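# Move the desk's cardboard box onto the bookcase's lowest shelf

## Task

Take the cardboard box that sits on the desk and set it on the lowest shelf of the bookcase. It must sit flat, not tilted, and the whole box must lie within the rear half of that shelf. At the end, both blue foam blocks must also be on that shelf. The robot must not tip over or finish leaning, or the task fails. Anything that stays in place only because the robot is holding it does not count.

## Robot and tools

Robot: TidyBot++, one mobile base (0.54 m long, 0.50 m wide, 0.38 m tall) on four powered casters. On top is a single seven-joint arm with a two-finger gripper. The shoulder sits 0.12 m ahead of the base centre and 0.68 m above the floor. There are two cameras: base_camera on the base, and wrist_camera, which looks along the hand. At the start the arm is folded with the hand pointing down. Folded, the hand reaches up to 0.08 m past the base front and the elbow rises up to 1.15 m.

Frames: the base frame has its origin on the floor under the base centre, x forward, y left, z up. hand_pose is reported in this frame and is the point between the finger pads. The hand's own z axis runs out along the fingers, and the fingers close along its y axis. The odometry frame is the base frame as it was at the start. In base_odometry, heading is positive to the left, from -3.142 to 3.142. base_tilt is in degrees, positive when leaning forward or right. Odometry counts wheel turns, so slip looks like travel, and it drifts by a few cm and degrees over many moves.

execute_actions(actions, cameras): actions is a list holding one action, or empty to just get state and images. An action may contain base, joints and speeds; the motions start together.
base holds exactly one relative move, measured from where the base last reported itself: translate_m (metres, forward positive, -2 to 2), strafe_m (metres, left positive, -2 to 2), or rotate_rad (radians, counter-clockwise from above positive, -6.3 to 6.3). These are offsets, not poses.
joints holds absolute targets by name, one number each, in radians: joint_1_rad (any angle; turns the whole arm about vertical; positive is clockwise from above, opposite to rotate_rad), joint_2_rad shoulder (-2.249 to 2.249), joint_3_rad (any angle; upper arm twist), joint_4_rad elbow (-2.579 to 2.579), joint_5_rad (any angle; forearm twist), joint_6_rad wrist (-2.099 to 2.099), joint_7_rad (any angle; hand twist; hand down, positive is counter-clockwise from above, and 1.57 opens the fingers toward left and right). gripper_pos is a 0 to 1 scale, 0 open, 1 closed; the pad gap is roughly 85 x (1 - gripper_pos) mm. Free-turning joints go the short way, so turn them in steps below half a revolution. Done tolerances: 0.039 rad for joints 1 to 4, 0.056 for 5 to 7, 0.03 for the gripper.
speeds caps top speed for that action only: translate_m and strafe_m 0.05 to 0.5 m/s, rotate_rad 0.1 to 1.57 rad/s (defaults are the maxima). A base move needing more than 8.667 s is refused; no action lasts over 15 s. Unknown keys or out-of-range numbers refuse the whole call. cameras lists base_camera, wrist_camera or all; omitted means all, [] means none. An omitted joint or base may still be pushing at an older target.

wait(seconds): 0 to 10 s, commands nothing, returns state and images.
zoom_image(camera, region): region is [x0, y0, x1, y1] in pixels of that camera's latest full image, top-left origin, at most 504 x 504.
read_manual(section): licence texts only; moves nothing.
finished_scene(scene): ends the scene, irreversibly, and reports success. Call it only once the box and blocks rest on their own.

Arm geometry: upper arm 0.42 m, forearm 0.31 m, hand 0.31 m to the hand point. With joint_1_rad 0, joint_3_rad 3.14 and joint_5_rad 0 the arm stays in the vertical x plane. Angles from vertical (forward positive): upper arm = j2, forearm = j2 - j4, hand = j2 - j4 - j6. Reach forward of the shoulder is the sum of length x sin(angle), height above it the sum of length x cos(angle). A downward-pointing hand rises at most about 0.94 m, and only close in. Closed fingertips extend about 20 mm past the hand point.

Reading results: base_status and joint_status report each motion's ending. done means reached (for the base, wheels turned enough, even if slipping or blocked). off_target means stopped short and maybe still pushing. contact_stop and time_out mean the target was dropped and the part holds still. For the gripper, done at 1 means nothing is held; off_target at 1 means an object is gripped at the shown value. "joint command not followed" with a cause means arm targets were withheld to avoid self-collision; those joints show not_followed and may be retried on later calls. on_its_own lists things not commanded. motor_effort gives percent of maximum, with the action's peak in brackets; readings are noisy. ARM HIT means the arm struck the base or itself; nothing prevents hitting the base. Motor temperatures list the arm joints in joint_positions order; MOTOR HOT appears from 60 °C, and at 75 °C an OVER-TEMPERATURE FAULT lets the arm sink, with limit_stop_at_motor_heat on unmet keys (resend them). A torque fault (joints 1 to 4 limit 104.5 N m, warning 56.7; joints 5 to 7 limit 51.3, warning 29.4) freezes the arm and gripper for 10 s while the base keeps moving.

Accuracy: friction and load sag leave the hand a cm or two off (more when stretched or holding weight). Correct by sending last command + (wanted - read). While holding something, never command a joint to its current reading. Trust camera images over hand_pose.

Avoid: dropping or sliding the box, slamming, hard pushes, knocking blocks off. A snagged arm above about 0.8 m while driving, or a sideways shove on a raised hand, can tip the robot; pull the arm back or back away to recover. A blocked base pushes hard until timeout. Loose objects may occasionally be nudged by something else. The simulation keeps running while you think, with the robot holding its last command.

Each tool is called after "Emit:" as name(argument=value, ...), one argument or row to a line, values as JSON.

## Session

Emit:
execute_actions(
  actions=[],
)

Scene clock: 0.00 s.
Motor temperatures (°C, as the motors report them): [33 33 30 34 36 33 35]
base_odometry: x=+0.000 y=+0.000 heading=+0.000 (m, m, rad; odometry frame)
base_tilt: forward=+0.2 right=-0.1 (deg)
base_status: not commanded
joint_positions: joint_1_rad=+0.005 joint_2_rad=-0.395 joint_3_rad=+3.122 joint_4_rad=-2.518 joint_5_rad=-0.026 joint_6_rad=-0.880 joint_7_rad=+1.532 gripper_pos=+0.000
joint_status: not commanded
motor_effort: joint_1_rad=+1 joint_2_rad=-1 joint_3_rad=+1 joint_4_rad=+15 joint_5_rad=+0 joint_6_rad=-1 joint_7_rad=+0 (%)
hand_pose: x=+0.2675 y=+0.0088 z=+0.5969 quat_wxyz=(-0.008, +0.997, -0.020, +0.069) (m; base frame)
pictures: base_camera, wrist_camera
Images, in order (width x height): base_camera 644x364, wrist_camera 644x476.

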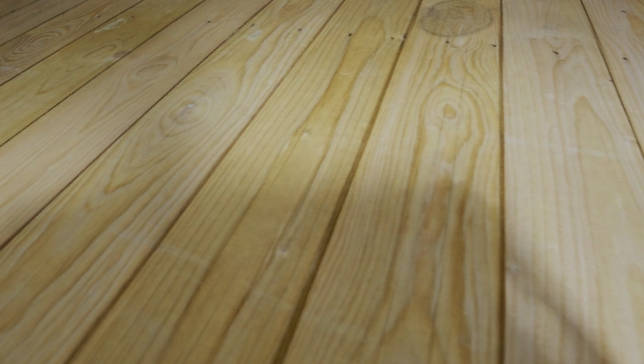

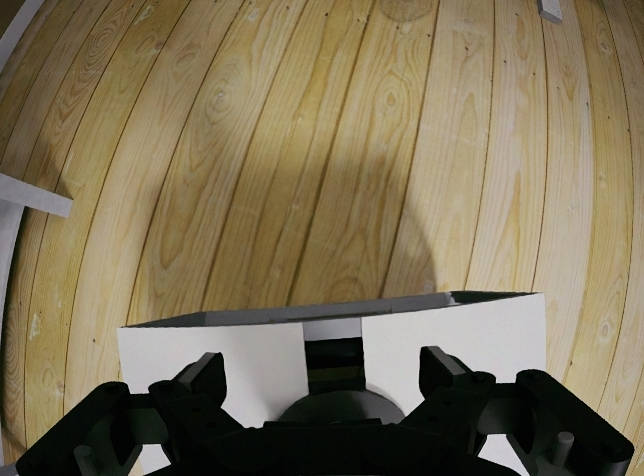

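Emit:
execute_actions(
  actions=[
    {"joints":{"joint_2_rad":-0.7,"joint_4_rad":-2.0,"joint_6_rad":-0.75,"joint_7_rad":1.57}},
  ],
  cameras=["wrist_camera"],
)

Emit:
execute_actions(
  actions=[
    {"joints":{"joint_1_rad":-1.2}},
  ],
  cameras=["wrist_camera"],
)

Emit:
execute_actions(
  actions=[
    {"joints":{"joint_1_rad":1.2}},
  ],
  cameras=["wrist_camera"],
)

Scene clock: 2.27 s.
Motor temperatures (°C, as the motors report them): [33 33 30 34 36 33 35]
base_odometry: x=+0.000 y=+0.000 heading=+0.000 (m, m, rad; odometry frame)
base_tilt: forward=+0.2 right=-0.1 (deg)
base_status: not commanded
joint_positions: joint_1_rad=+0.005 joint_2_rad=-0.692 joint_3_rad=+3.122 joint_4_rad=-2.008 joint_5_rad=-0.026 joint_6_rad=-0.771 joint_7_rad=+1.550 gripper_pos=+0.000
joint_status: all done
motor_effort: joint_1_rad=+1(2) joint_2_rad=+2(3) joint_3_rad=+1(1) joint_4_rad=+21(21) joint_5_rad=+0(0) joint_6_rad=+5(4) joint_7_rad=+0(1) (%)
hand_pose: x=+0.4252 y=+0.0132 z=+0.9311 quat_wxyz=(-0.015, +0.864, -0.005, +0.503) (m; base frame)
pictures: wrist_camera
Images, in order (width x height): wrist_camera 644x476.

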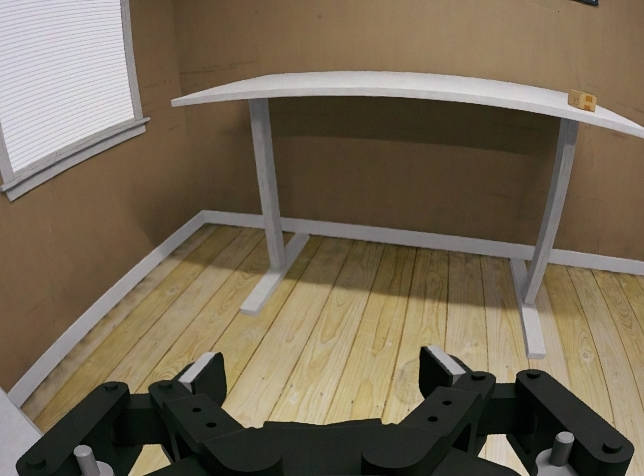

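Scene clock: 4.73 s.
Motor temperatures (°C, as the motors report them): [33 33 30 34 36 33 35]
base_odometry: x=+0.000 y=+0.000 heading=+0.000 (m, m, rad; odometry frame)
base_tilt: forward=+0.2 right=-0.1 (deg)
base_status: not commanded
joint_positions: joint_1_rad=-1.189 joint_2_rad=-0.692 joint_3_rad=+3.122 joint_4_rad=-2.008 joint_5_rad=-0.026 joint_6_rad=-0.771 joint_7_rad=+1.550 gripper_pos=+0.000
joint_status: all done
motor_effort: joint_1_rad=+1(2) joint_2_rad=+2(2) joint_3_rad=+2(2) joint_4_rad=+21(21) joint_5_rad=+0(0) joint_6_rad=+5(6) joint_7_rad=+0(0) (%)
hand_pose: x=+0.2195 y=+0.2895 z=+0.9311 quat_wxyz=(-0.295, +0.718, +0.481, +0.408) (m; base frame)
pictures: wrist_camera
Images, in order (width x height): wrist_camera 644x476.

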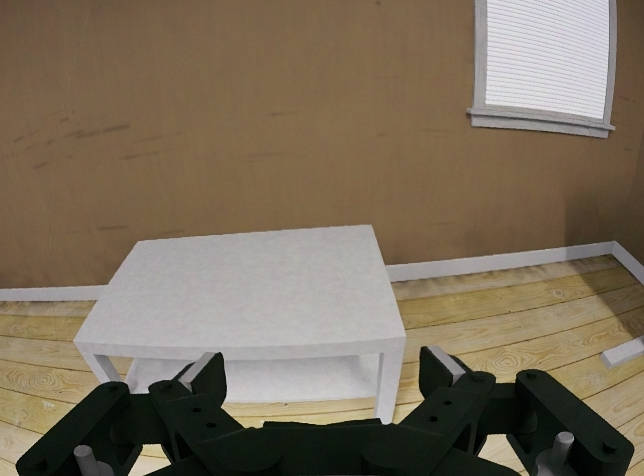

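Scene clock: 8.13 s.
Motor temperatures (°C, as the motors report them): [33 33 30 34 36 33 35]
base_odometry: x=+0.000 y=+0.000 heading=+0.000 (m, m, rad; odometry frame)
base_tilt: forward=+0.2 right=-0.1 (deg)
base_status: not commanded
joint_positions: joint_1_rad=+1.189 joint_2_rad=-0.692 joint_3_rad=+3.122 joint_4_rad=-2.008 joint_5_rad=-0.026 joint_6_rad=-0.771 joint_7_rad=+1.550 gripper_pos=+0.000
joint_status: all done
motor_effort: joint_1_rad=+1(2) joint_2_rad=+2(2) joint_3_rad=+2(2) joint_4_rad=+21(21) joint_5_rad=+0(0) joint_6_rad=+6(7) joint_7_rad=+0(0) (%)
hand_pose: x=+0.2469 y=-0.2785 z=+0.9311 quat_wxyz=(+0.268, +0.714, -0.486, +0.426) (m; base frame)
pictures: wrist_camera
Images, in order (width x height): wrist_camera 644x476.

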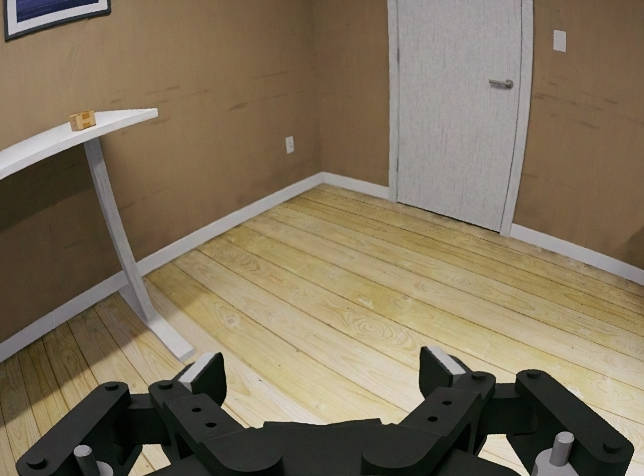

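Emit:
execute_actions(
  actions=[
    {"joints":{"joint_1_rad":2.7}},
  ],
  cameras=["wrist_camera"],
)

Scene clock: 11.03 s.
Motor temperatures (°C, as the motors report them): [33 33 30 34 36 33 35]
base_odometry: x=+0.000 y=+0.000 heading=+0.000 (m, m, rad; odometry frame)
base_tilt: forward=+0.2 right=-0.1 (deg)
base_status: not commanded
joint_positions: joint_1_rad=+2.689 joint_2_rad=-0.692 joint_3_rad=+3.122 joint_4_rad=-2.008 joint_5_rad=-0.026 joint_6_rad=-0.771 joint_7_rad=+1.550 gripper_pos=+0.000
joint_status: all done
motor_effort: joint_1_rad=+1(0) joint_2_rad=+2(2) joint_3_rad=+1(2) joint_4_rad=+21(21) joint_5_rad=+0(1) joint_6_rad=+5(5) joint_7_rad=+0(0) (%)
hand_pose: x=-0.1498 y=-0.1472 z=+0.9311 quat_wxyz=(+0.487, +0.191, -0.843, +0.129) (m; base frame)
pictures: wrist_camera
Images, in order (width x height): wrist_camera 644x476.

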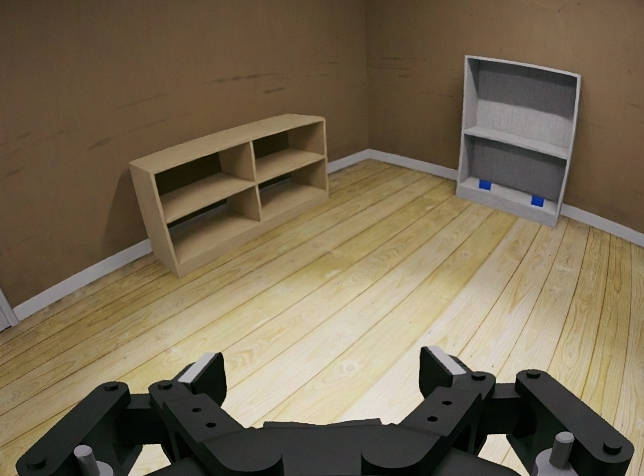

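Emit:
execute_actions(
  actions=[
    {"base":{"rotate_rad":-0.37},"joints":{"joint_1_rad":0,"joint_2_rad":-0.4,"joint_3_rad":3.16,"joint_5_rad":0.02,"joint_4_rad":-1.3,"joint_6_rad":-1.1,"joint_7_rad":1.59}},
  ],
  cameras=[],
)

Emit:
execute_actions(
  actions=[
    {"base":{"strafe_m":-0.6}},
  ],
)

Scene clock: 15.20 s.
Motor temperatures (°C, as the motors report them): [33 33 30 34 36 33 35]
base_odometry: x=+0.000 y=+0.000 heading=-0.369 (m, m, rad; odometry frame)
base_tilt: forward=+0.2 right=-0.1 (deg)
base_status: done
joint_positions: joint_1_rad=+0.012 joint_2_rad=-0.415 joint_3_rad=+3.142 joint_4_rad=-1.314 joint_5_rad=-0.026 joint_6_rad=-1.077 joint_7_rad=+1.569 gripper_pos=+0.000
joint_status: all done
motor_effort: joint_1_rad=+1(1) joint_2_rad=-4(3) joint_3_rad=+1(2) joint_4_rad=+18(21) joint_5_rad=+0(0) joint_6_rad=+6(7) joint_7_rad=+0(0) (%)
hand_pose: x=+0.4814 y=+0.0039 z=+1.1400 quat_wxyz=(-0.010, +0.835, -0.005, +0.551) (m; base frame)
pictures: none
No camera images: the call's "cameras" was empty. Leave "cameras" out to get every camera's image.

Scene clock: 17.77 s.
Motor temperatures (°C, as the motors report them): [33 33 30 34 36 33 35]
base_odometry: x=-0.217 y=-0.560 heading=-0.370 (m, m, rad; odometry frame)
base_tilt: forward=+0.1 right=-0.1 (deg)
base_status: done
joint_positions: joint_1_rad=+0.011 joint_2_rad=-0.415 joint_3_rad=+3.151 joint_4_rad=-1.314 joint_5_rad=-0.025 joint_6_rad=-1.077 joint_7_rad=+1.569 gripper_pos=+0.000
joint_status: not commanded
motor_effort: joint_1_rad=+2(2) joint_2_rad=-4(5) joint_3_rad=+1(4) joint_4_rad=+18(19) joint_5_rad=+0(1) joint_6_rad=+5(6) joint_7_rad=+0(0) (%)
hand_pose: x=+0.4816 y=-0.0005 z=+1.1398 quat_wxyz=(-0.009, +0.835, -0.008, +0.550) (m; base frame)
pictures: base_camera, wrist_camera
Images, in order (width x height): base_camera 644x364, wrist_camera 644x476.

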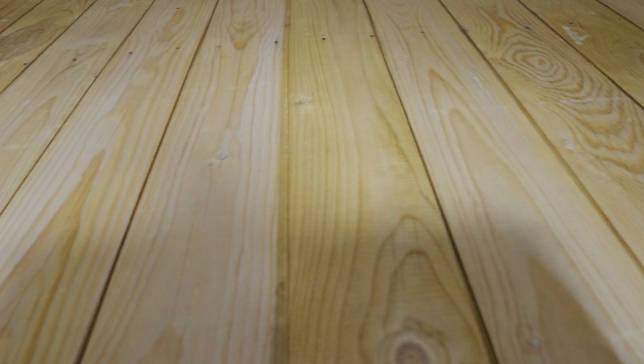

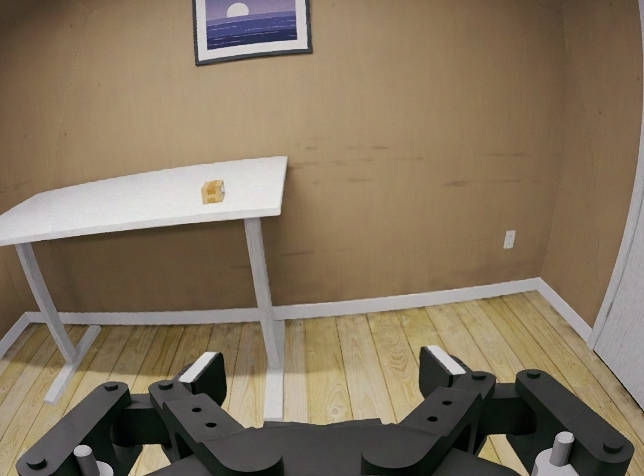

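Emit:
execute_actions(
  actions=[
    {"base":{"rotate_rad":0.06},"joints":{"joint_5_rad":0.045}},
  ],
  cameras=[],
)

Emit:
execute_actions(
  actions=[
    {"base":{"strafe_m":0.22}},
  ],
  cameras=["wrist_camera"],
)

Emit:
execute_actions(
  actions=[
    {"base":{"translate_m":0.3}},
  ],
)

Emit:
zoom_image(
  camera="wrist_camera",
  region=[220,140,420,300],
)

Scene clock: 18.83 s.
Motor temperatures (°C, as the motors report them): [33 33 30 35 36 33 35]
base_odometry: x=-0.217 y=-0.560 heading=-0.310 (m, m, rad; odometry frame)
base_tilt: forward=+0.2 right=-0.1 (deg)
base_status: done
joint_positions: joint_1_rad=+0.009 joint_2_rad=-0.414 joint_3_rad=+3.151 joint_4_rad=-1.314 joint_5_rad=+0.001 joint_6_rad=-1.077 joint_7_rad=+1.569 gripper_pos=+0.000
joint_status: all done
motor_effort: joint_1_rad=+2(2) joint_2_rad=-4(5) joint_3_rad=+1(2) joint_4_rad=+18(18) joint_5_rad=+0(0) joint_6_rad=+6(6) joint_7_rad=+0(0) (%)
hand_pose: x=+0.4818 y=-0.0074 z=+1.1396 quat_wxyz=(+0.004, +0.835, -0.009, +0.550) (m; base frame)
pictures: none
No camera images: the call's "cameras" was empty. Leave "cameras" out to get every camera's image.

Scene clock: 20.50 s.
Motor temperatures (°C, as the motors report them): [33 33 30 35 36 33 35]
base_odometry: x=-0.150 y=-0.350 heading=-0.309 (m, m, rad; odometry frame)
base_tilt: forward=+0.2 right=-0.1 (deg)
base_status: done
joint_positions: joint_1_rad=+0.009 joint_2_rad=-0.414 joint_3_rad=+3.153 joint_4_rad=-1.314 joint_5_rad=+0.001 joint_6_rad=-1.077 joint_7_rad=+1.570 gripper_pos=+0.000
joint_status: not commanded
motor_effort: joint_1_rad=+1(2) joint_2_rad=-4(4) joint_3_rad=+1(3) joint_4_rad=+18(19) joint_5_rad=+0(1) joint_6_rad=+6(6) joint_7_rad=+0(0) (%)
hand_pose: x=+0.4819 y=-0.0080 z=+1.1395 quat_wxyz=(+0.004, +0.835, -0.010, +0.550) (m; base frame)
pictures: wrist_camera
Images, in order (width x height): wrist_camera 644x476.

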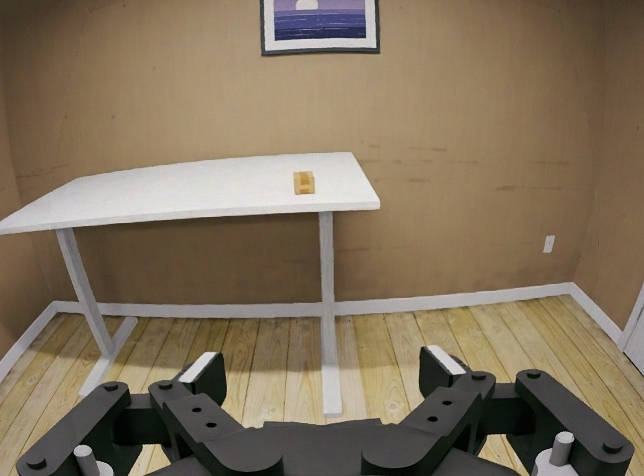

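Scene clock: 22.40 s.
Motor temperatures (°C, as the motors report them): [33 33 30 35 36 33 35]
base_odometry: x=+0.136 y=-0.441 heading=-0.308 (m, m, rad; odometry frame)
base_tilt: forward=+0.2 right=-0.1 (deg)
base_status: done
joint_positions: joint_1_rad=+0.009 joint_2_rad=-0.395 joint_3_rad=+3.153 joint_4_rad=-1.310 joint_5_rad=+0.001 joint_6_rad=-1.080 joint_7_rad=+1.570 gripper_pos=+0.000
joint_status: not commanded
motor_effort: joint_1_rad=+2(1) joint_2_rad=-4(8) joint_3_rad=+1(1) joint_4_rad=+18(19) joint_5_rad=+0(1) joint_6_rad=+6(7) joint_7_rad=+0(0) (%)
hand_pose: x=+0.4898 y=-0.0081 z=+1.1338 quat_wxyz=(+0.004, +0.840, -0.010, +0.543) (m; base frame)
pictures: base_camera, wrist_camera
Images, in order (width x height): base_camera 644x364, wrist_camera 644x476.

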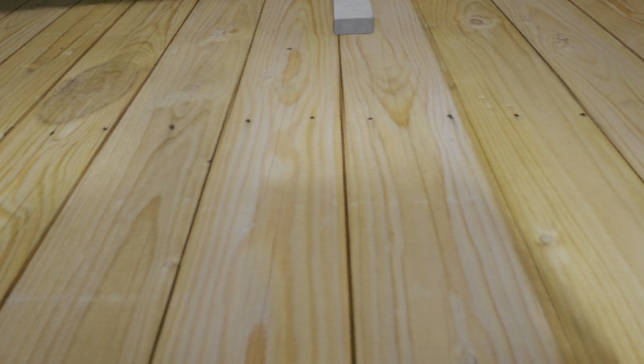

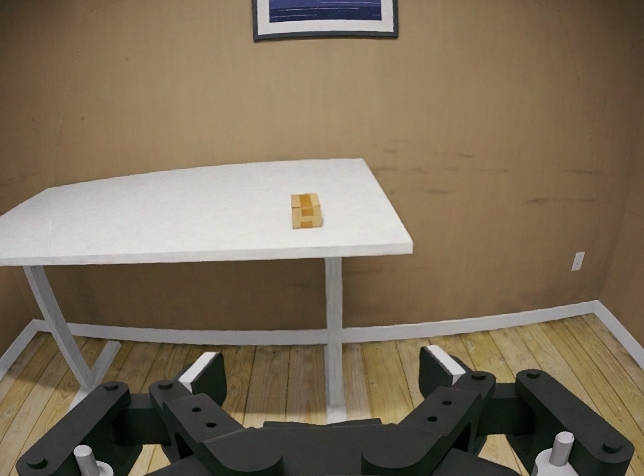

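Region (220, 140, 420, 300) of wrist_camera's 644x476 image, scaled by 2.520; it fills the top 403 rows of this view, and the rest is white.

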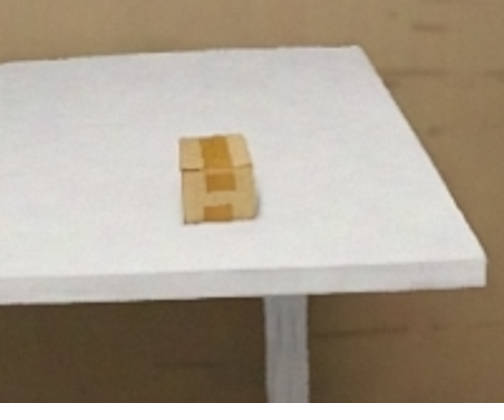

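Emit:
execute_actions(
  actions=[
    {"base":{"strafe_m":0.025},"joints":{"joint_2_rad":-0.13,"joint_4_rad":-1.38,"joint_6_rad":-0.84}},
  ],
  cameras=["wrist_camera"],
)

Emit:
execute_actions(
  actions=[
    {"base":{"translate_m":0.22}},
  ],
)

Scene clock: 24.87 s.
Motor temperatures (°C, as the motors report them): [33 33 30 35 36 33 35]
base_odometry: x=+0.143 y=-0.417 heading=-0.309 (m, m, rad; odometry frame)
base_tilt: forward=+0.2 right=-0.1 (deg)
base_status: done
joint_positions: joint_1_rad=+0.009 joint_2_rad=-0.124 joint_3_rad=+3.154 joint_4_rad=-1.377 joint_5_rad=+0.002 joint_6_rad=-0.863 joint_7_rad=+1.570 gripper_pos=+0.000
joint_status: all done
motor_effort: joint_1_rad=+2(1) joint_2_rad=-15(20) joint_3_rad=+0(3) joint_4_rad=+21(22) joint_5_rad=+0(1) joint_6_rad=+6(5) joint_7_rad=+0(0) (%)
hand_pose: x=+0.6317 y=-0.0102 z=+1.0364 quat_wxyz=(+0.005, +0.871, -0.010, +0.491) (m; base frame)
pictures: wrist_camera
Images, in order (width x height): wrist_camera 644x476.

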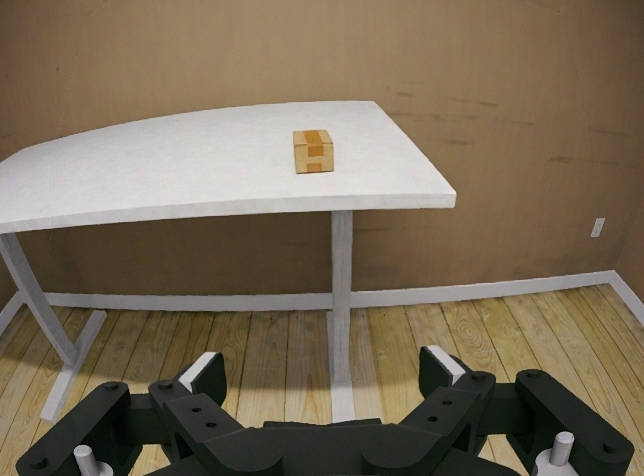

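Scene clock: 26.47 s.
Motor temperatures (°C, as the motors report them): [33 33 30 35 36 33 35]
base_odometry: x=+0.353 y=-0.484 heading=-0.308 (m, m, rad; odometry frame)
base_tilt: forward=+0.2 right=-0.1 (deg)
base_status: done
joint_positions: joint_1_rad=+0.009 joint_2_rad=-0.123 joint_3_rad=+3.154 joint_4_rad=-1.377 joint_5_rad=+0.002 joint_6_rad=-0.859 joint_7_rad=+1.570 gripper_pos=+0.000
joint_status: not commanded
motor_effort: joint_1_rad=+2(1) joint_2_rad=-15(19) joint_3_rad=+1(1) joint_4_rad=+21(22) joint_5_rad=+0(0) joint_6_rad=+5(7) joint_7_rad=+0(0) (%)
hand_pose: x=+0.6327 y=-0.0102 z=+1.0370 quat_wxyz=(+0.005, +0.870, -0.010, +0.492) (m; base frame)
pictures: base_camera, wrist_camera
Images, in order (width x height): base_camera 644x364, wrist_camera 644x476.

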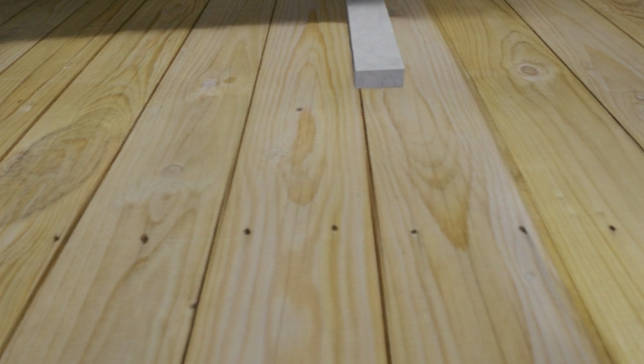

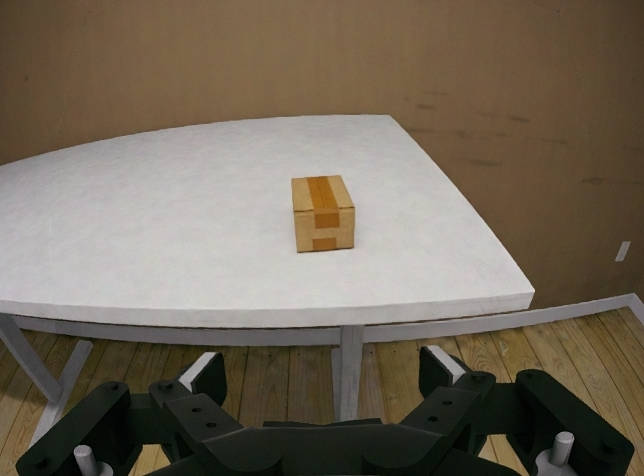

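Emit:
execute_actions(
  actions=[
    {"base":{"translate_m":0.15},"speeds":{"translate_m":0.2}},
  ],
  cameras=["wrist_camera"],
)

Scene clock: 28.33 s.
Motor temperatures (°C, as the motors report them): [33 33 30 35 36 33 35]
base_odometry: x=+0.496 y=-0.529 heading=-0.307 (m, m, rad; odometry frame)
base_tilt: forward=+0.2 right=-0.1 (deg)
base_status: done
joint_positions: joint_1_rad=+0.009 joint_2_rad=-0.127 joint_3_rad=+3.154 joint_4_rad=-1.377 joint_5_rad=+0.002 joint_6_rad=-0.858 joint_7_rad=+1.570 gripper_pos=+0.000
joint_status: not commanded
motor_effort: joint_1_rad=+1(1) joint_2_rad=-16(18) joint_3_rad=+1(1) joint_4_rad=+21(21) joint_5_rad=+0(0) joint_6_rad=+5(6) joint_7_rad=+0(0) (%)
hand_pose: x=+0.6316 y=-0.0102 z=+1.0389 quat_wxyz=(+0.005, +0.869, -0.010, +0.494) (m; base frame)
pictures: wrist_camera
Images, in order (width x height): wrist_camera 644x476.

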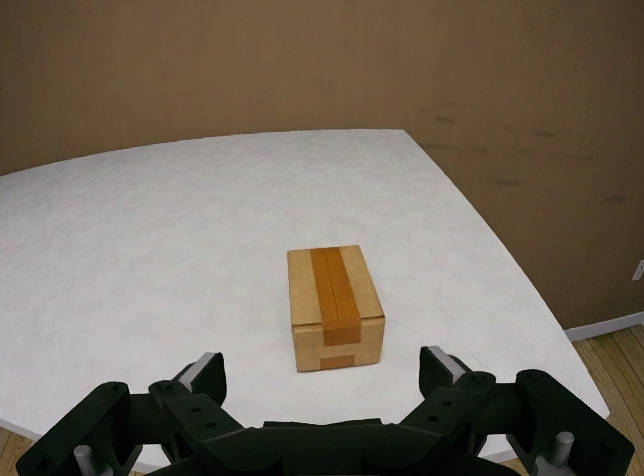

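Emit:
execute_actions(
  actions=[
    {"base":{"strafe_m":-0.062},"joints":{"joint_1_rad":-0.11,"joint_7_rad":1.63}},
  ],
  cameras=["wrist_camera"],
)

Emit:
execute_actions(
  actions=[
    {"base":{"translate_m":0.06},"speeds":{"translate_m":0.1}},
  ],
  cameras=["wrist_camera"],
)

Scene clock: 30.03 s.
Motor temperatures (°C, as the motors report them): [33 33 30 35 36 33 35]
base_odometry: x=+0.478 y=-0.588 heading=-0.307 (m, m, rad; odometry frame)
base_tilt: forward=+0.2 right=-0.1 (deg)
base_status: done
joint_positions: joint_1_rad=-0.097 joint_2_rad=-0.127 joint_3_rad=+3.154 joint_4_rad=-1.377 joint_5_rad=+0.002 joint_6_rad=-0.858 joint_7_rad=+1.610 gripper_pos=+0.000
joint_status: all done
motor_effort: joint_1_rad=+1(3) joint_2_rad=-15(16) joint_3_rad=+0(2) joint_4_rad=+21(21) joint_5_rad=+0(1) joint_6_rad=+6(6) joint_7_rad=+0(0) (%)
hand_pose: x=+0.6298 y=+0.0439 z=+1.0390 quat_wxyz=(-0.011, +0.868, +0.054, +0.494) (m; base frame)
pictures: wrist_camera
Images, in order (width x height): wrist_camera 644x476.

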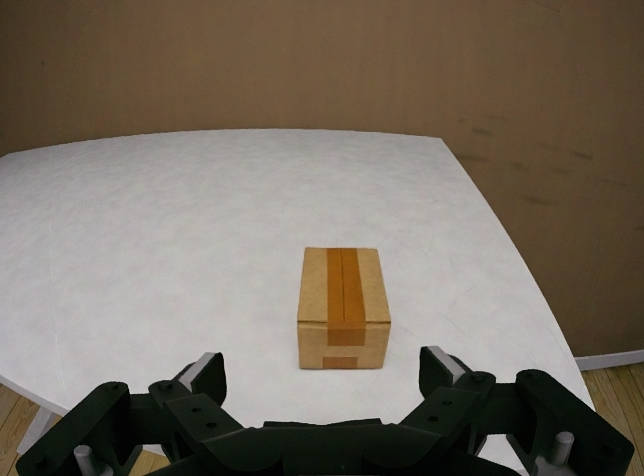

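Scene clock: 31.13 s.
Motor temperatures (°C, as the motors report them): [33 33 30 35 36 33 35]
base_odometry: x=+0.535 y=-0.607 heading=-0.307 (m, m, rad; odometry frame)
base_tilt: forward=+0.2 right=-0.1 (deg)
base_status: done
joint_positions: joint_1_rad=-0.097 joint_2_rad=-0.127 joint_3_rad=+3.154 joint_4_rad=-1.377 joint_5_rad=+0.002 joint_6_rad=-0.857 joint_7_rad=+1.610 gripper_pos=+0.000
joint_status: not commanded
motor_effort: joint_1_rad=+1(2) joint_2_rad=-16(18) joint_3_rad=+1(1) joint_4_rad=+21(22) joint_5_rad=+0(0) joint_6_rad=+6(6) joint_7_rad=+0(0) (%)
hand_pose: x=+0.6297 y=+0.0440 z=+1.0394 quat_wxyz=(-0.011, +0.868, +0.054, +0.494) (m; base frame)
pictures: wrist_camera
Images, in order (width x height): wrist_camera 644x476.

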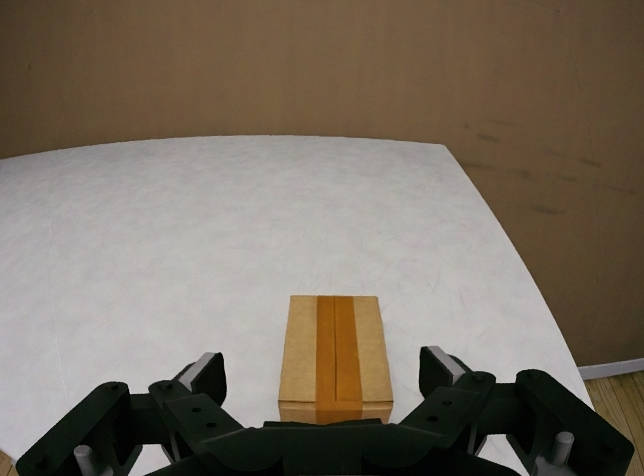

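Emit:
execute_actions(
  actions=[
    {"base":{"strafe_m":-0.008},"joints":{"joint_4_rad":-1.48,"joint_6_rad":-0.74}},
  ],
  cameras=[],
)

Emit:
execute_actions(
  actions=[
    {"base":{"translate_m":0.02}},
  ],
  cameras=["wrist_camera"],
)

Scene clock: 32.50 s.
Motor temperatures (°C, as the motors report them): [33 33 30 35 36 33 35]
base_odometry: x=+0.533 y=-0.614 heading=-0.307 (m, m, rad; odometry frame)
base_tilt: forward=+0.2 right=-0.1 (deg)
base_status: done
joint_positions: joint_1_rad=-0.100 joint_2_rad=-0.128 joint_3_rad=+3.154 joint_4_rad=-1.473 joint_5_rad=+0.002 joint_6_rad=-0.763 joint_7_rad=+1.610 gripper_pos=+0.000
joint_status: all done
motor_effort: joint_1_rad=+2(1) joint_2_rad=-16(17) joint_3_rad=+1(2) joint_4_rad=+21(22) joint_5_rad=+0(1) joint_6_rad=+4(6) joint_7_rad=+0(0) (%)
hand_pose: x=+0.6372 y=+0.0456 z=+1.0101 quat_wxyz=(-0.011, +0.868, +0.055, +0.494) (m; base frame)
pictures: none
No camera images: the call's "cameras" was empty. Leave "cameras" out to get every camera's image.

Scene clock: 33.20 s.
Motor temperatures (°C, as the motors report them): [33 33 30 35 36 33 35]
base_odometry: x=+0.552 y=-0.620 heading=-0.307 (m, m, rad; odometry frame)
base_tilt: forward=+0.2 right=-0.1 (deg)
base_status: done
joint_positions: joint_1_rad=-0.100 joint_2_rad=-0.125 joint_3_rad=+3.154 joint_4_rad=-1.473 joint_5_rad=+0.002 joint_6_rad=-0.761 joint_7_rad=+1.610 gripper_pos=+0.000
joint_status: not commanded
motor_effort: joint_1_rad=+2(3) joint_2_rad=-16(18) joint_3_rad=+1(3) joint_4_rad=+21(22) joint_5_rad=+0(0) joint_6_rad=+6(6) joint_7_rad=+0(0) (%)
hand_pose: x=+0.6386 y=+0.0459 z=+1.0090 quat_wxyz=(-0.011, +0.868, +0.055, +0.493) (m; base frame)
pictures: wrist_camera
Images, in order (width x height): wrist_camera 644x476.

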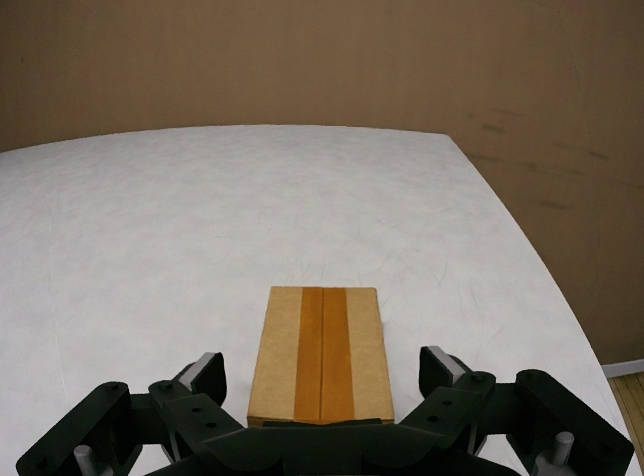

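Emit:
execute_actions(
  actions=[
    {"joints":{"joint_4_rad":-1.53,"joint_6_rad":-0.69}},
  ],
  cameras=["wrist_camera"],
)

Emit:
execute_actions(
  actions=[
    {"joints":{"gripper_pos":1}},
  ],
  cameras=["wrist_camera"],
)

Emit:
execute_actions(
  actions=[
    {"joints":{"joint_4_rad":-1.33,"joint_6_rad":-0.89}},
  ],
  cameras=["wrist_camera"],
)

Scene clock: 34.33 s.
Motor temperatures (°C, as the motors report them): [33 33 30 35 36 33 35]
base_odometry: x=+0.552 y=-0.620 heading=-0.307 (m, m, rad; odometry frame)
base_tilt: forward=+0.2 right=-0.1 (deg)
base_status: not commanded
joint_positions: joint_1_rad=-0.100 joint_2_rad=-0.125 joint_3_rad=+3.154 joint_4_rad=-1.522 joint_5_rad=+0.002 joint_6_rad=-0.713 joint_7_rad=+1.610 gripper_pos=+0.000
joint_status: all done
motor_effort: joint_1_rad=+2(1) joint_2_rad=-16(17) joint_3_rad=+1(1) joint_4_rad=+21(22) joint_5_rad=+0(0) joint_6_rad=+5(6) joint_7_rad=+0(0) (%)
hand_pose: x=+0.6415 y=+0.0462 z=+0.9939 quat_wxyz=(-0.011, +0.868, +0.055, +0.493) (m; base frame)
pictures: wrist_camera
Images, in order (width x height): wrist_camera 644x476.

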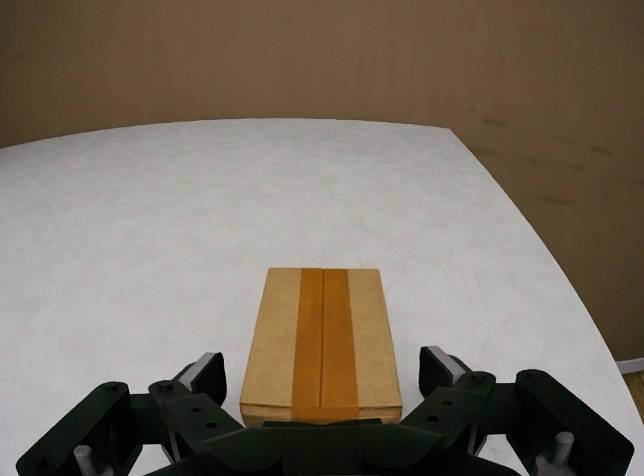

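Scene clock: 35.43 s.
Motor temperatures (°C, as the motors report them): [33 33 30 35 36 33 35]
base_odometry: x=+0.552 y=-0.620 heading=-0.307 (m, m, rad; odometry frame)
base_tilt: forward=+0.2 right=-0.1 (deg)
base_status: not commanded
joint_positions: joint_1_rad=-0.100 joint_2_rad=-0.125 joint_3_rad=+3.154 joint_4_rad=-1.522 joint_5_rad=+0.002 joint_6_rad=-0.711 joint_7_rad=+1.610 gripper_pos=+0.351
joint_status: gripper_pos off_target (ended at +0.351, target +1.000)
motor_effort: joint_1_rad=+1(1) joint_2_rad=-16(17) joint_3_rad=+1(1) joint_4_rad=+21(22) joint_5_rad=+0(0) joint_6_rad=+6(6) joint_7_rad=+0(0) (%)
hand_pose: x=+0.6417 y=+0.0462 z=+0.9944 quat_wxyz=(-0.011, +0.868, +0.055, +0.494) (m; base frame)
pictures: wrist_camera
Images, in order (width x height): wrist_camera 644x476.

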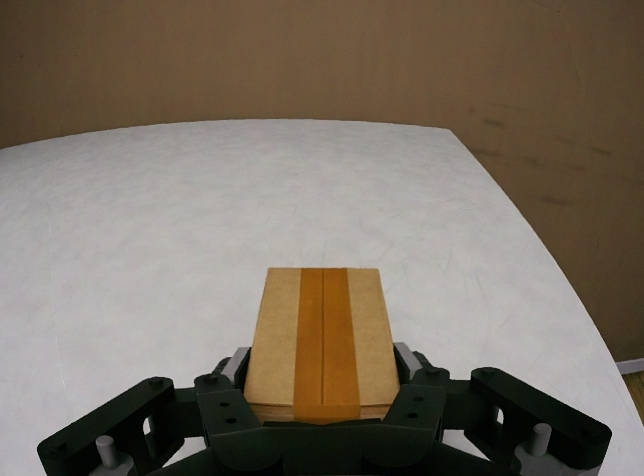

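Scene clock: 36.63 s.
Motor temperatures (°C, as the motors report them): [33 33 30 35 36 33 35]
base_odometry: x=+0.552 y=-0.620 heading=-0.307 (m, m, rad; odometry frame)
base_tilt: forward=+0.2 right=-0.1 (deg)
base_status: not commanded
joint_positions: joint_1_rad=-0.100 joint_2_rad=-0.125 joint_3_rad=+3.154 joint_4_rad=-1.343 joint_5_rad=+0.002 joint_6_rad=-0.872 joint_7_rad=+1.610 gripper_pos=+0.351
joint_status: all done
motor_effort: joint_1_rad=+2(1) joint_2_rad=-16(18) joint_3_rad=+1(1) joint_4_rad=+22(23) joint_5_rad=+0(0) joint_6_rad=+7(8) joint_7_rad=+0(0) (%)
hand_pose: x=+0.6299 y=+0.0450 z=+1.0531 quat_wxyz=(-0.012, +0.863, +0.055, +0.501) (m; base frame)
pictures: wrist_camera
Images, in order (width x height): wrist_camera 644x476.

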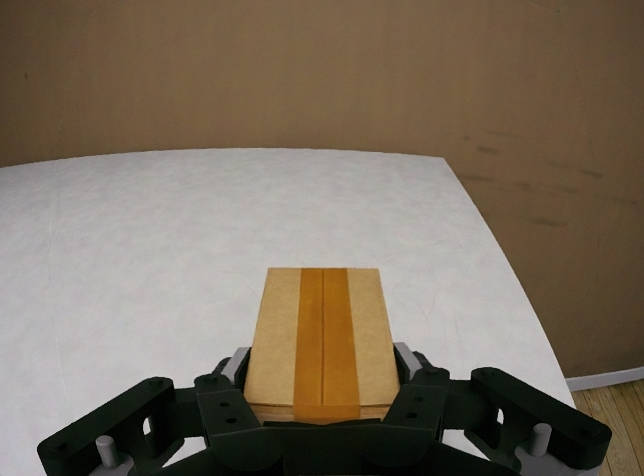

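Emit:
execute_actions(
  actions=[
    {"base":{"translate_m":-1.5}},
  ],
  cameras=[],
)

Emit:
execute_actions(
  actions=[
    {"base":{"rotate_rad":-3.15},"joints":{"joint_1_rad":0.01,"joint_2_rad":0.3,"joint_4_rad":-1.9,"joint_6_rad":0.1}},
  ],
)

Scene clock: 42.70 s.
Motor temperatures (°C, as the motors report them): [33 33 30 35 36 33 35]
base_odometry: x=-0.878 y=-0.167 heading=-0.308 (m, m, rad; odometry frame)
base_tilt: forward=+0.2 right=-0.1 (deg)
base_status: done
joint_positions: joint_1_rad=-0.101 joint_2_rad=-0.126 joint_3_rad=+3.154 joint_4_rad=-1.343 joint_5_rad=+0.002 joint_6_rad=-0.878 joint_7_rad=+1.610 gripper_pos=+0.351
joint_status: not commanded
motor_effort: joint_1_rad=+1(0) joint_2_rad=-16(20) joint_3_rad=+1(1) joint_4_rad=+22(23) joint_5_rad=+0(1) joint_6_rad=+6(7) joint_7_rad=+0(0) (%)
hand_pose: x=+0.6286 y=+0.0454 z=+1.0525 quat_wxyz=(-0.012, +0.864, +0.055, +0.500) (m; base frame)
pictures: none
No camera images: the call's "cameras" was empty. Leave "cameras" out to get every camera's image.

Scene clock: 46.17 s.
Motor temperatures (°C, as the motors report them): [33 33 30 35 36 33 35]
base_odometry: x=-0.878 y=-0.167 heading=+2.826 (m, m, rad; odometry frame)
base_tilt: forward=+0.2 right=-0.1 (deg)
base_status: done
joint_positions: joint_1_rad=+0.014 joint_2_rad=+0.317 joint_3_rad=+3.160 joint_4_rad=-1.891 joint_5_rad=+0.002 joint_6_rad=+0.080 joint_7_rad=+1.610 gripper_pos=+0.351
joint_status: all done
motor_effort: joint_1_rad=+2(5) joint_2_rad=-29(35) joint_3_rad=+1(4) joint_4_rad=+19(22) joint_5_rad=+0(1) joint_6_rad=+7(7) joint_7_rad=+0(0) (%)
hand_pose: x=+0.7670 y=-0.0189 z=+0.7304 quat_wxyz=(+0.020, +0.874, +0.006, +0.485) (m; base frame)
pictures: base_camera, wrist_camera
Images, in order (width x height): base_camera 644x364, wrist_camera 644x476.

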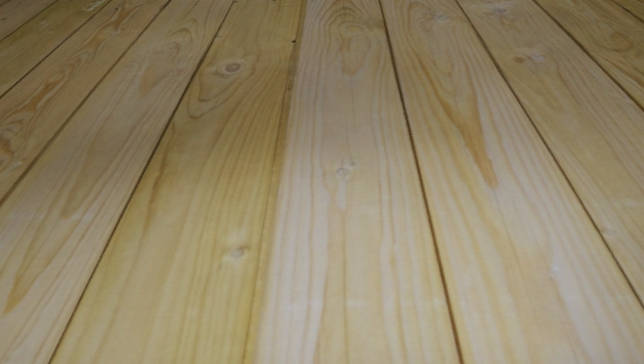

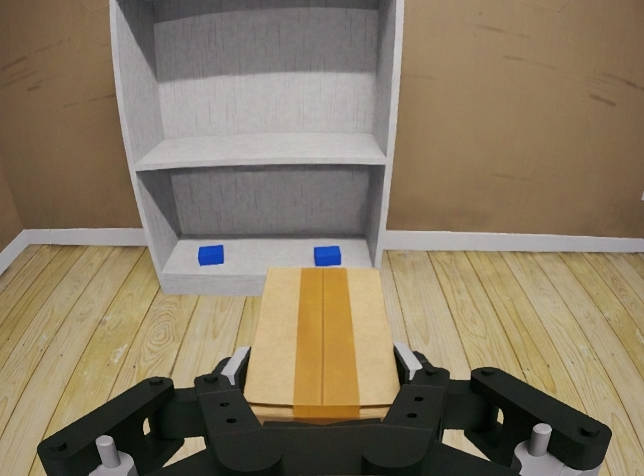

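Emit:
execute_actions(
  actions=[
    {"base":{"strafe_m":0.17},"joints":{"joint_1_rad":-0.01,"joint_3_rad":3.13,"joint_2_rad":1.70,"joint_4_rad":-0.97,"joint_6_rad":0.61}},
  ],
  cameras=[],
)

Emit:
execute_actions(
  actions=[
    {"base":{"translate_m":0.5}},
  ],
)

Scene clock: 49.23 s.
Motor temperatures (°C, as the motors report them): [33 33 30 35 36 33 35]
base_odometry: x=-0.931 y=-0.329 heading=+2.825 (m, m, rad; odometry frame)
base_tilt: forward=+0.2 right=-0.1 (deg)
base_status: done
joint_positions: joint_1_rad=-0.002 joint_2_rad=+1.702 joint_3_rad=+3.148 joint_4_rad=-0.989 joint_5_rad=+0.002 joint_6_rad=+0.582 joint_7_rad=+1.610 gripper_pos=+0.351
joint_status: all done
motor_effort: joint_1_rad=+2(3) joint_2_rad=-46(49) joint_3_rad=+0(1) joint_4_rad=+13(19) joint_5_rad=+0(0) joint_6_rad=+7(8) joint_7_rad=+0(0) (%)
hand_pose: x=+0.9405 y=+0.0011 z=+0.1844 quat_wxyz=(+0.012, +0.869, +0.022, +0.494) (m; base frame)
pictures: none
No camera images: the call's "cameras" was empty. Leave "cameras" out to get every camera's image.

Scene clock: 51.57 s.
Motor temperatures (°C, as the motors report them): [33 33 30 35 37 33 35]
base_odometry: x=-1.406 y=-0.174 heading=+2.826 (m, m, rad; odometry frame)
base_tilt: forward=+0.2 right=-0.1 (deg)
base_status: done
joint_positions: joint_1_rad=-0.003 joint_2_rad=+1.702 joint_3_rad=+3.148 joint_4_rad=-0.979 joint_5_rad=+0.002 joint_6_rad=+0.584 joint_7_rad=+1.610 gripper_pos=+0.351
joint_status: not commanded
motor_effort: joint_1_rad=+2(1) joint_2_rad=-46(48) joint_3_rad=+0(1) joint_4_rad=+13(14) joint_5_rad=+0(1) joint_6_rad=+7(6) joint_7_rad=+0(0) (%)
hand_pose: x=+0.9448 y=+0.0015 z=+0.1884 quat_wxyz=(+0.012, +0.867, +0.021, +0.499) (m; base frame)
pictures: base_camera, wrist_camera
Images, in order (width x height): base_camera 644x364, wrist_camera 644x476.

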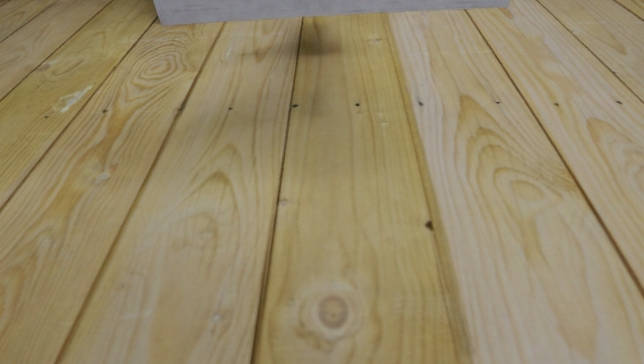

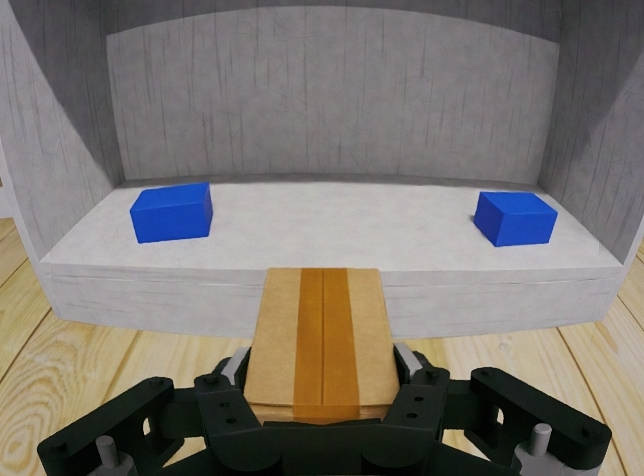

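Emit:
execute_actions(
  actions=[
    {"base":{"translate_m":0.33},"speeds":{"translate_m":0.25},"joints":{"joint_2_rad":1.74,"joint_6_rad":0.64}},
  ],
)

Scene clock: 53.97 s.
Motor temperatures (°C, as the motors report them): [33 34 30 35 37 33 35]
base_odometry: x=-1.720 y=-0.071 heading=+2.826 (m, m, rad; odometry frame)
base_tilt: forward=+0.2 right=-0.1 (deg)
base_status: done
joint_positions: joint_1_rad=-0.003 joint_2_rad=+1.749 joint_3_rad=+3.147 joint_4_rad=-0.979 joint_5_rad=+0.002 joint_6_rad=+0.614 joint_7_rad=+1.610 gripper_pos=+0.351
joint_status: all done
motor_effort: joint_1_rad=+1(4) joint_2_rad=-45(48) joint_3_rad=+0(1) joint_4_rad=+12(14) joint_5_rad=+0(0) joint_6_rad=+6(7) joint_7_rad=+0(0) (%)
hand_pose: x=+0.9260 y=+0.0021 z=+0.1584 quat_wxyz=(+0.011, +0.871, +0.021, +0.491) (m; base frame)
pictures: base_camera, wrist_camera
Images, in order (width x height): base_camera 644x364, wrist_camera 644x476.

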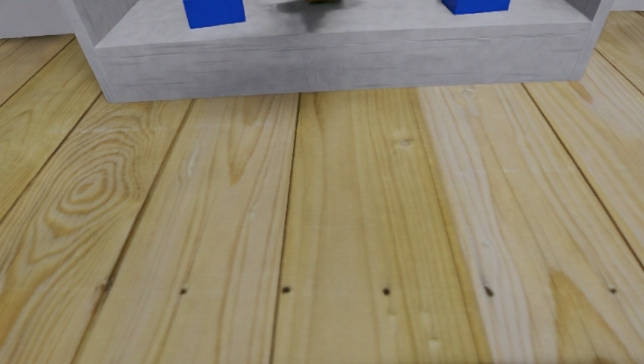

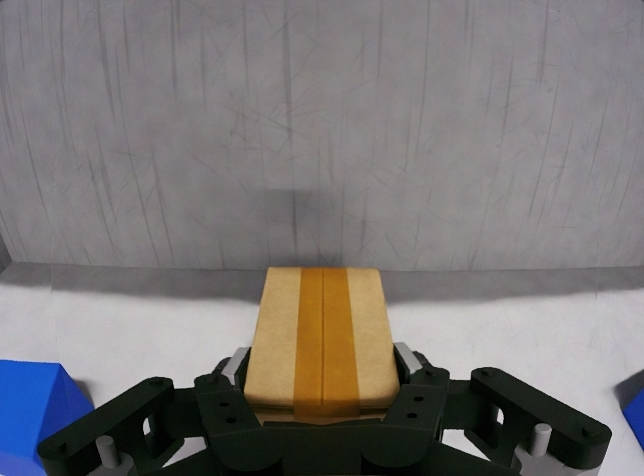

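Emit:
execute_actions(
  actions=[
    {"base":{"translate_m":0.06},"speeds":{"translate_m":0.1},"joints":{"joint_2_rad":1.765,"joint_6_rad":0.68}},
  ],
)

Scene clock: 55.40 s.
Motor temperatures (°C, as the motors report them): [33 34 30 35 37 33 35]
base_odometry: x=-1.778 y=-0.053 heading=+2.827 (m, m, rad; odometry frame)
base_tilt: forward=+0.2 right=-0.1 (deg)
base_status: done
joint_positions: joint_1_rad=-0.003 joint_2_rad=+1.767 joint_3_rad=+3.147 joint_4_rad=-0.978 joint_5_rad=+0.002 joint_6_rad=+0.654 joint_7_rad=+1.610 gripper_pos=+0.351
joint_status: all done
motor_effort: joint_1_rad=+1(4) joint_2_rad=-45(46) joint_3_rad=+0(1) joint_4_rad=+12(14) joint_5_rad=+0(0) joint_6_rad=+6(8) joint_7_rad=+0(0) (%)
hand_pose: x=+0.9231 y=+0.0025 z=+0.1548 quat_wxyz=(+0.011, +0.865, +0.021, +0.501) (m; base frame)
pictures: base_camera, wrist_camera
Images, in order (width x height): base_camera 644x364, wrist_camera 644x476.

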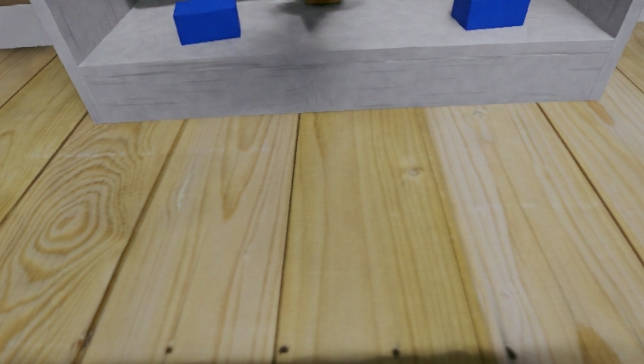

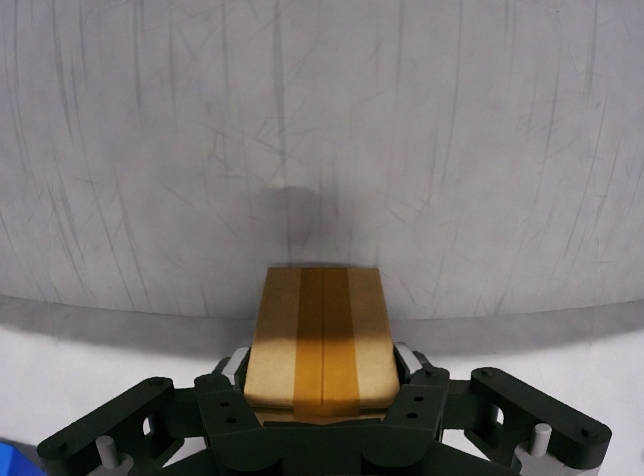

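Emit:
execute_actions(
  actions=[
    {"base":{"translate_m":0.03},"speeds":{"translate_m":0.1},"joints":{"joint_2_rad":1.80,"joint_6_rad":0.70}},
  ],
)

Scene clock: 70.63 s.
Motor temperatures (°C, as the motors report them): [33 34 30 35 37 33 35]
base_odometry: x=-1.806 y=-0.044 heading=+2.827 (m, m, rad; odometry frame)
base_tilt: forward=+0.2 right=-0.1 (deg)
base_status: done
joint_positions: joint_1_rad=-0.003 joint_2_rad=+1.782 joint_3_rad=+3.145 joint_4_rad=-1.008 joint_5_rad=+0.002 joint_6_rad=+0.712 joint_7_rad=+1.612 gripper_pos=+0.351
joint_status: all done
motor_effort: joint_1_rad=+2(4) joint_2_rad=-37(46) joint_3_rad=+0(1) joint_4_rad=+20(26) joint_5_rad=+0(1) joint_6_rad=+1(7) joint_7_rad=+0(1) (%)
hand_pose: x=+0.9104 y=+0.0030 z=+0.1468 quat_wxyz=(+0.011, +0.862, +0.022, +0.507) (m; base frame)
pictures: base_camera, wrist_camera
Images, in order (width x height): base_camera 644x364, wrist_camera 644x476.

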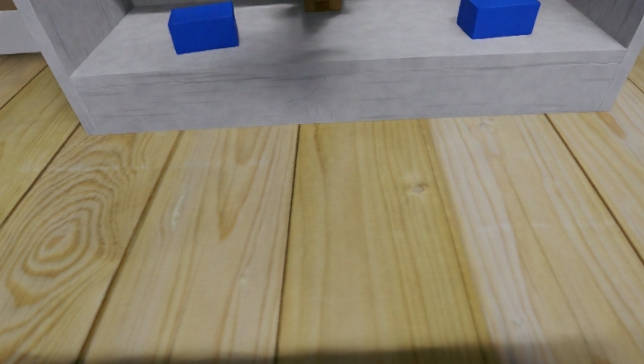

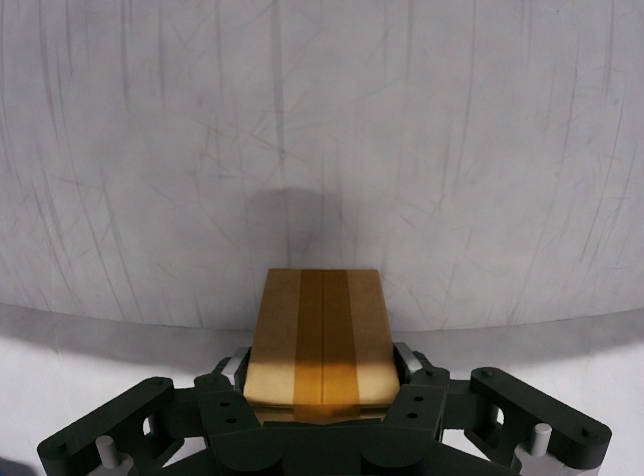

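Emit:
execute_actions(
  actions=[
    {"base":{"translate_m":-0.012},"joints":{"joint_4_rad":-1.0,"joint_6_rad":0.69}},
  ],
)

Scene clock: 71.70 s.
Motor temperatures (°C, as the motors report them): [33 34 30 35 37 33 35]
base_odometry: x=-1.794 y=-0.048 heading=+2.827 (m, m, rad; odometry frame)
base_tilt: forward=+0.2 right=-0.1 (deg)
base_status: done
joint_positions: joint_1_rad=-0.003 joint_2_rad=+1.788 joint_3_rad=+3.145 joint_4_rad=-0.992 joint_5_rad=+0.002 joint_6_rad=+0.712 joint_7_rad=+1.612 gripper_pos=+0.351
joint_status: all done
motor_effort: joint_1_rad=+1(0) joint_2_rad=-42(43) joint_3_rad=+0(1) joint_4_rad=+10(14) joint_5_rad=+0(1) joint_6_rad=+6(6) joint_7_rad=+0(1) (%)
hand_pose: x=+0.9144 y=+0.0033 z=+0.1482 quat_wxyz=(+0.011, +0.859, +0.022, +0.511) (m; base frame)
pictures: base_camera, wrist_camera
Images, in order (width x height): base_camera 644x364, wrist_camera 644x476.

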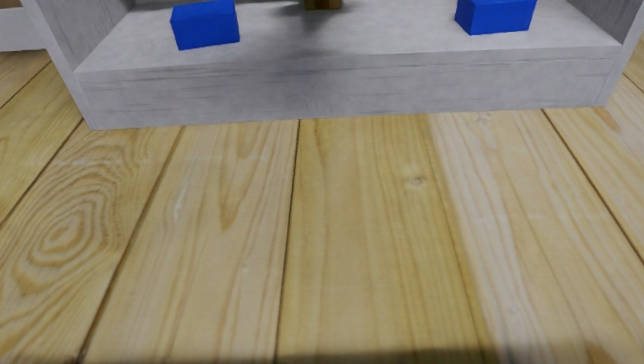

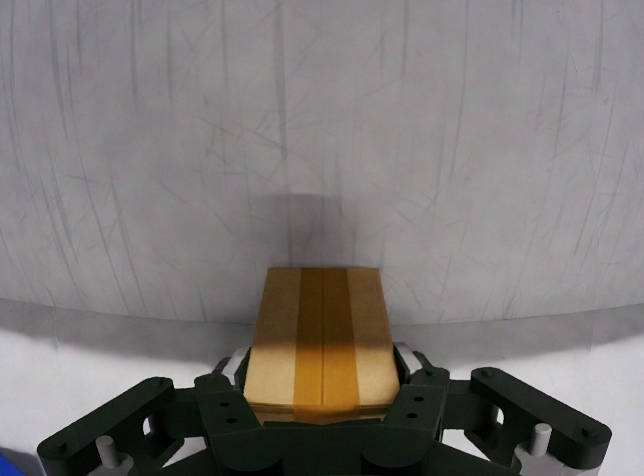

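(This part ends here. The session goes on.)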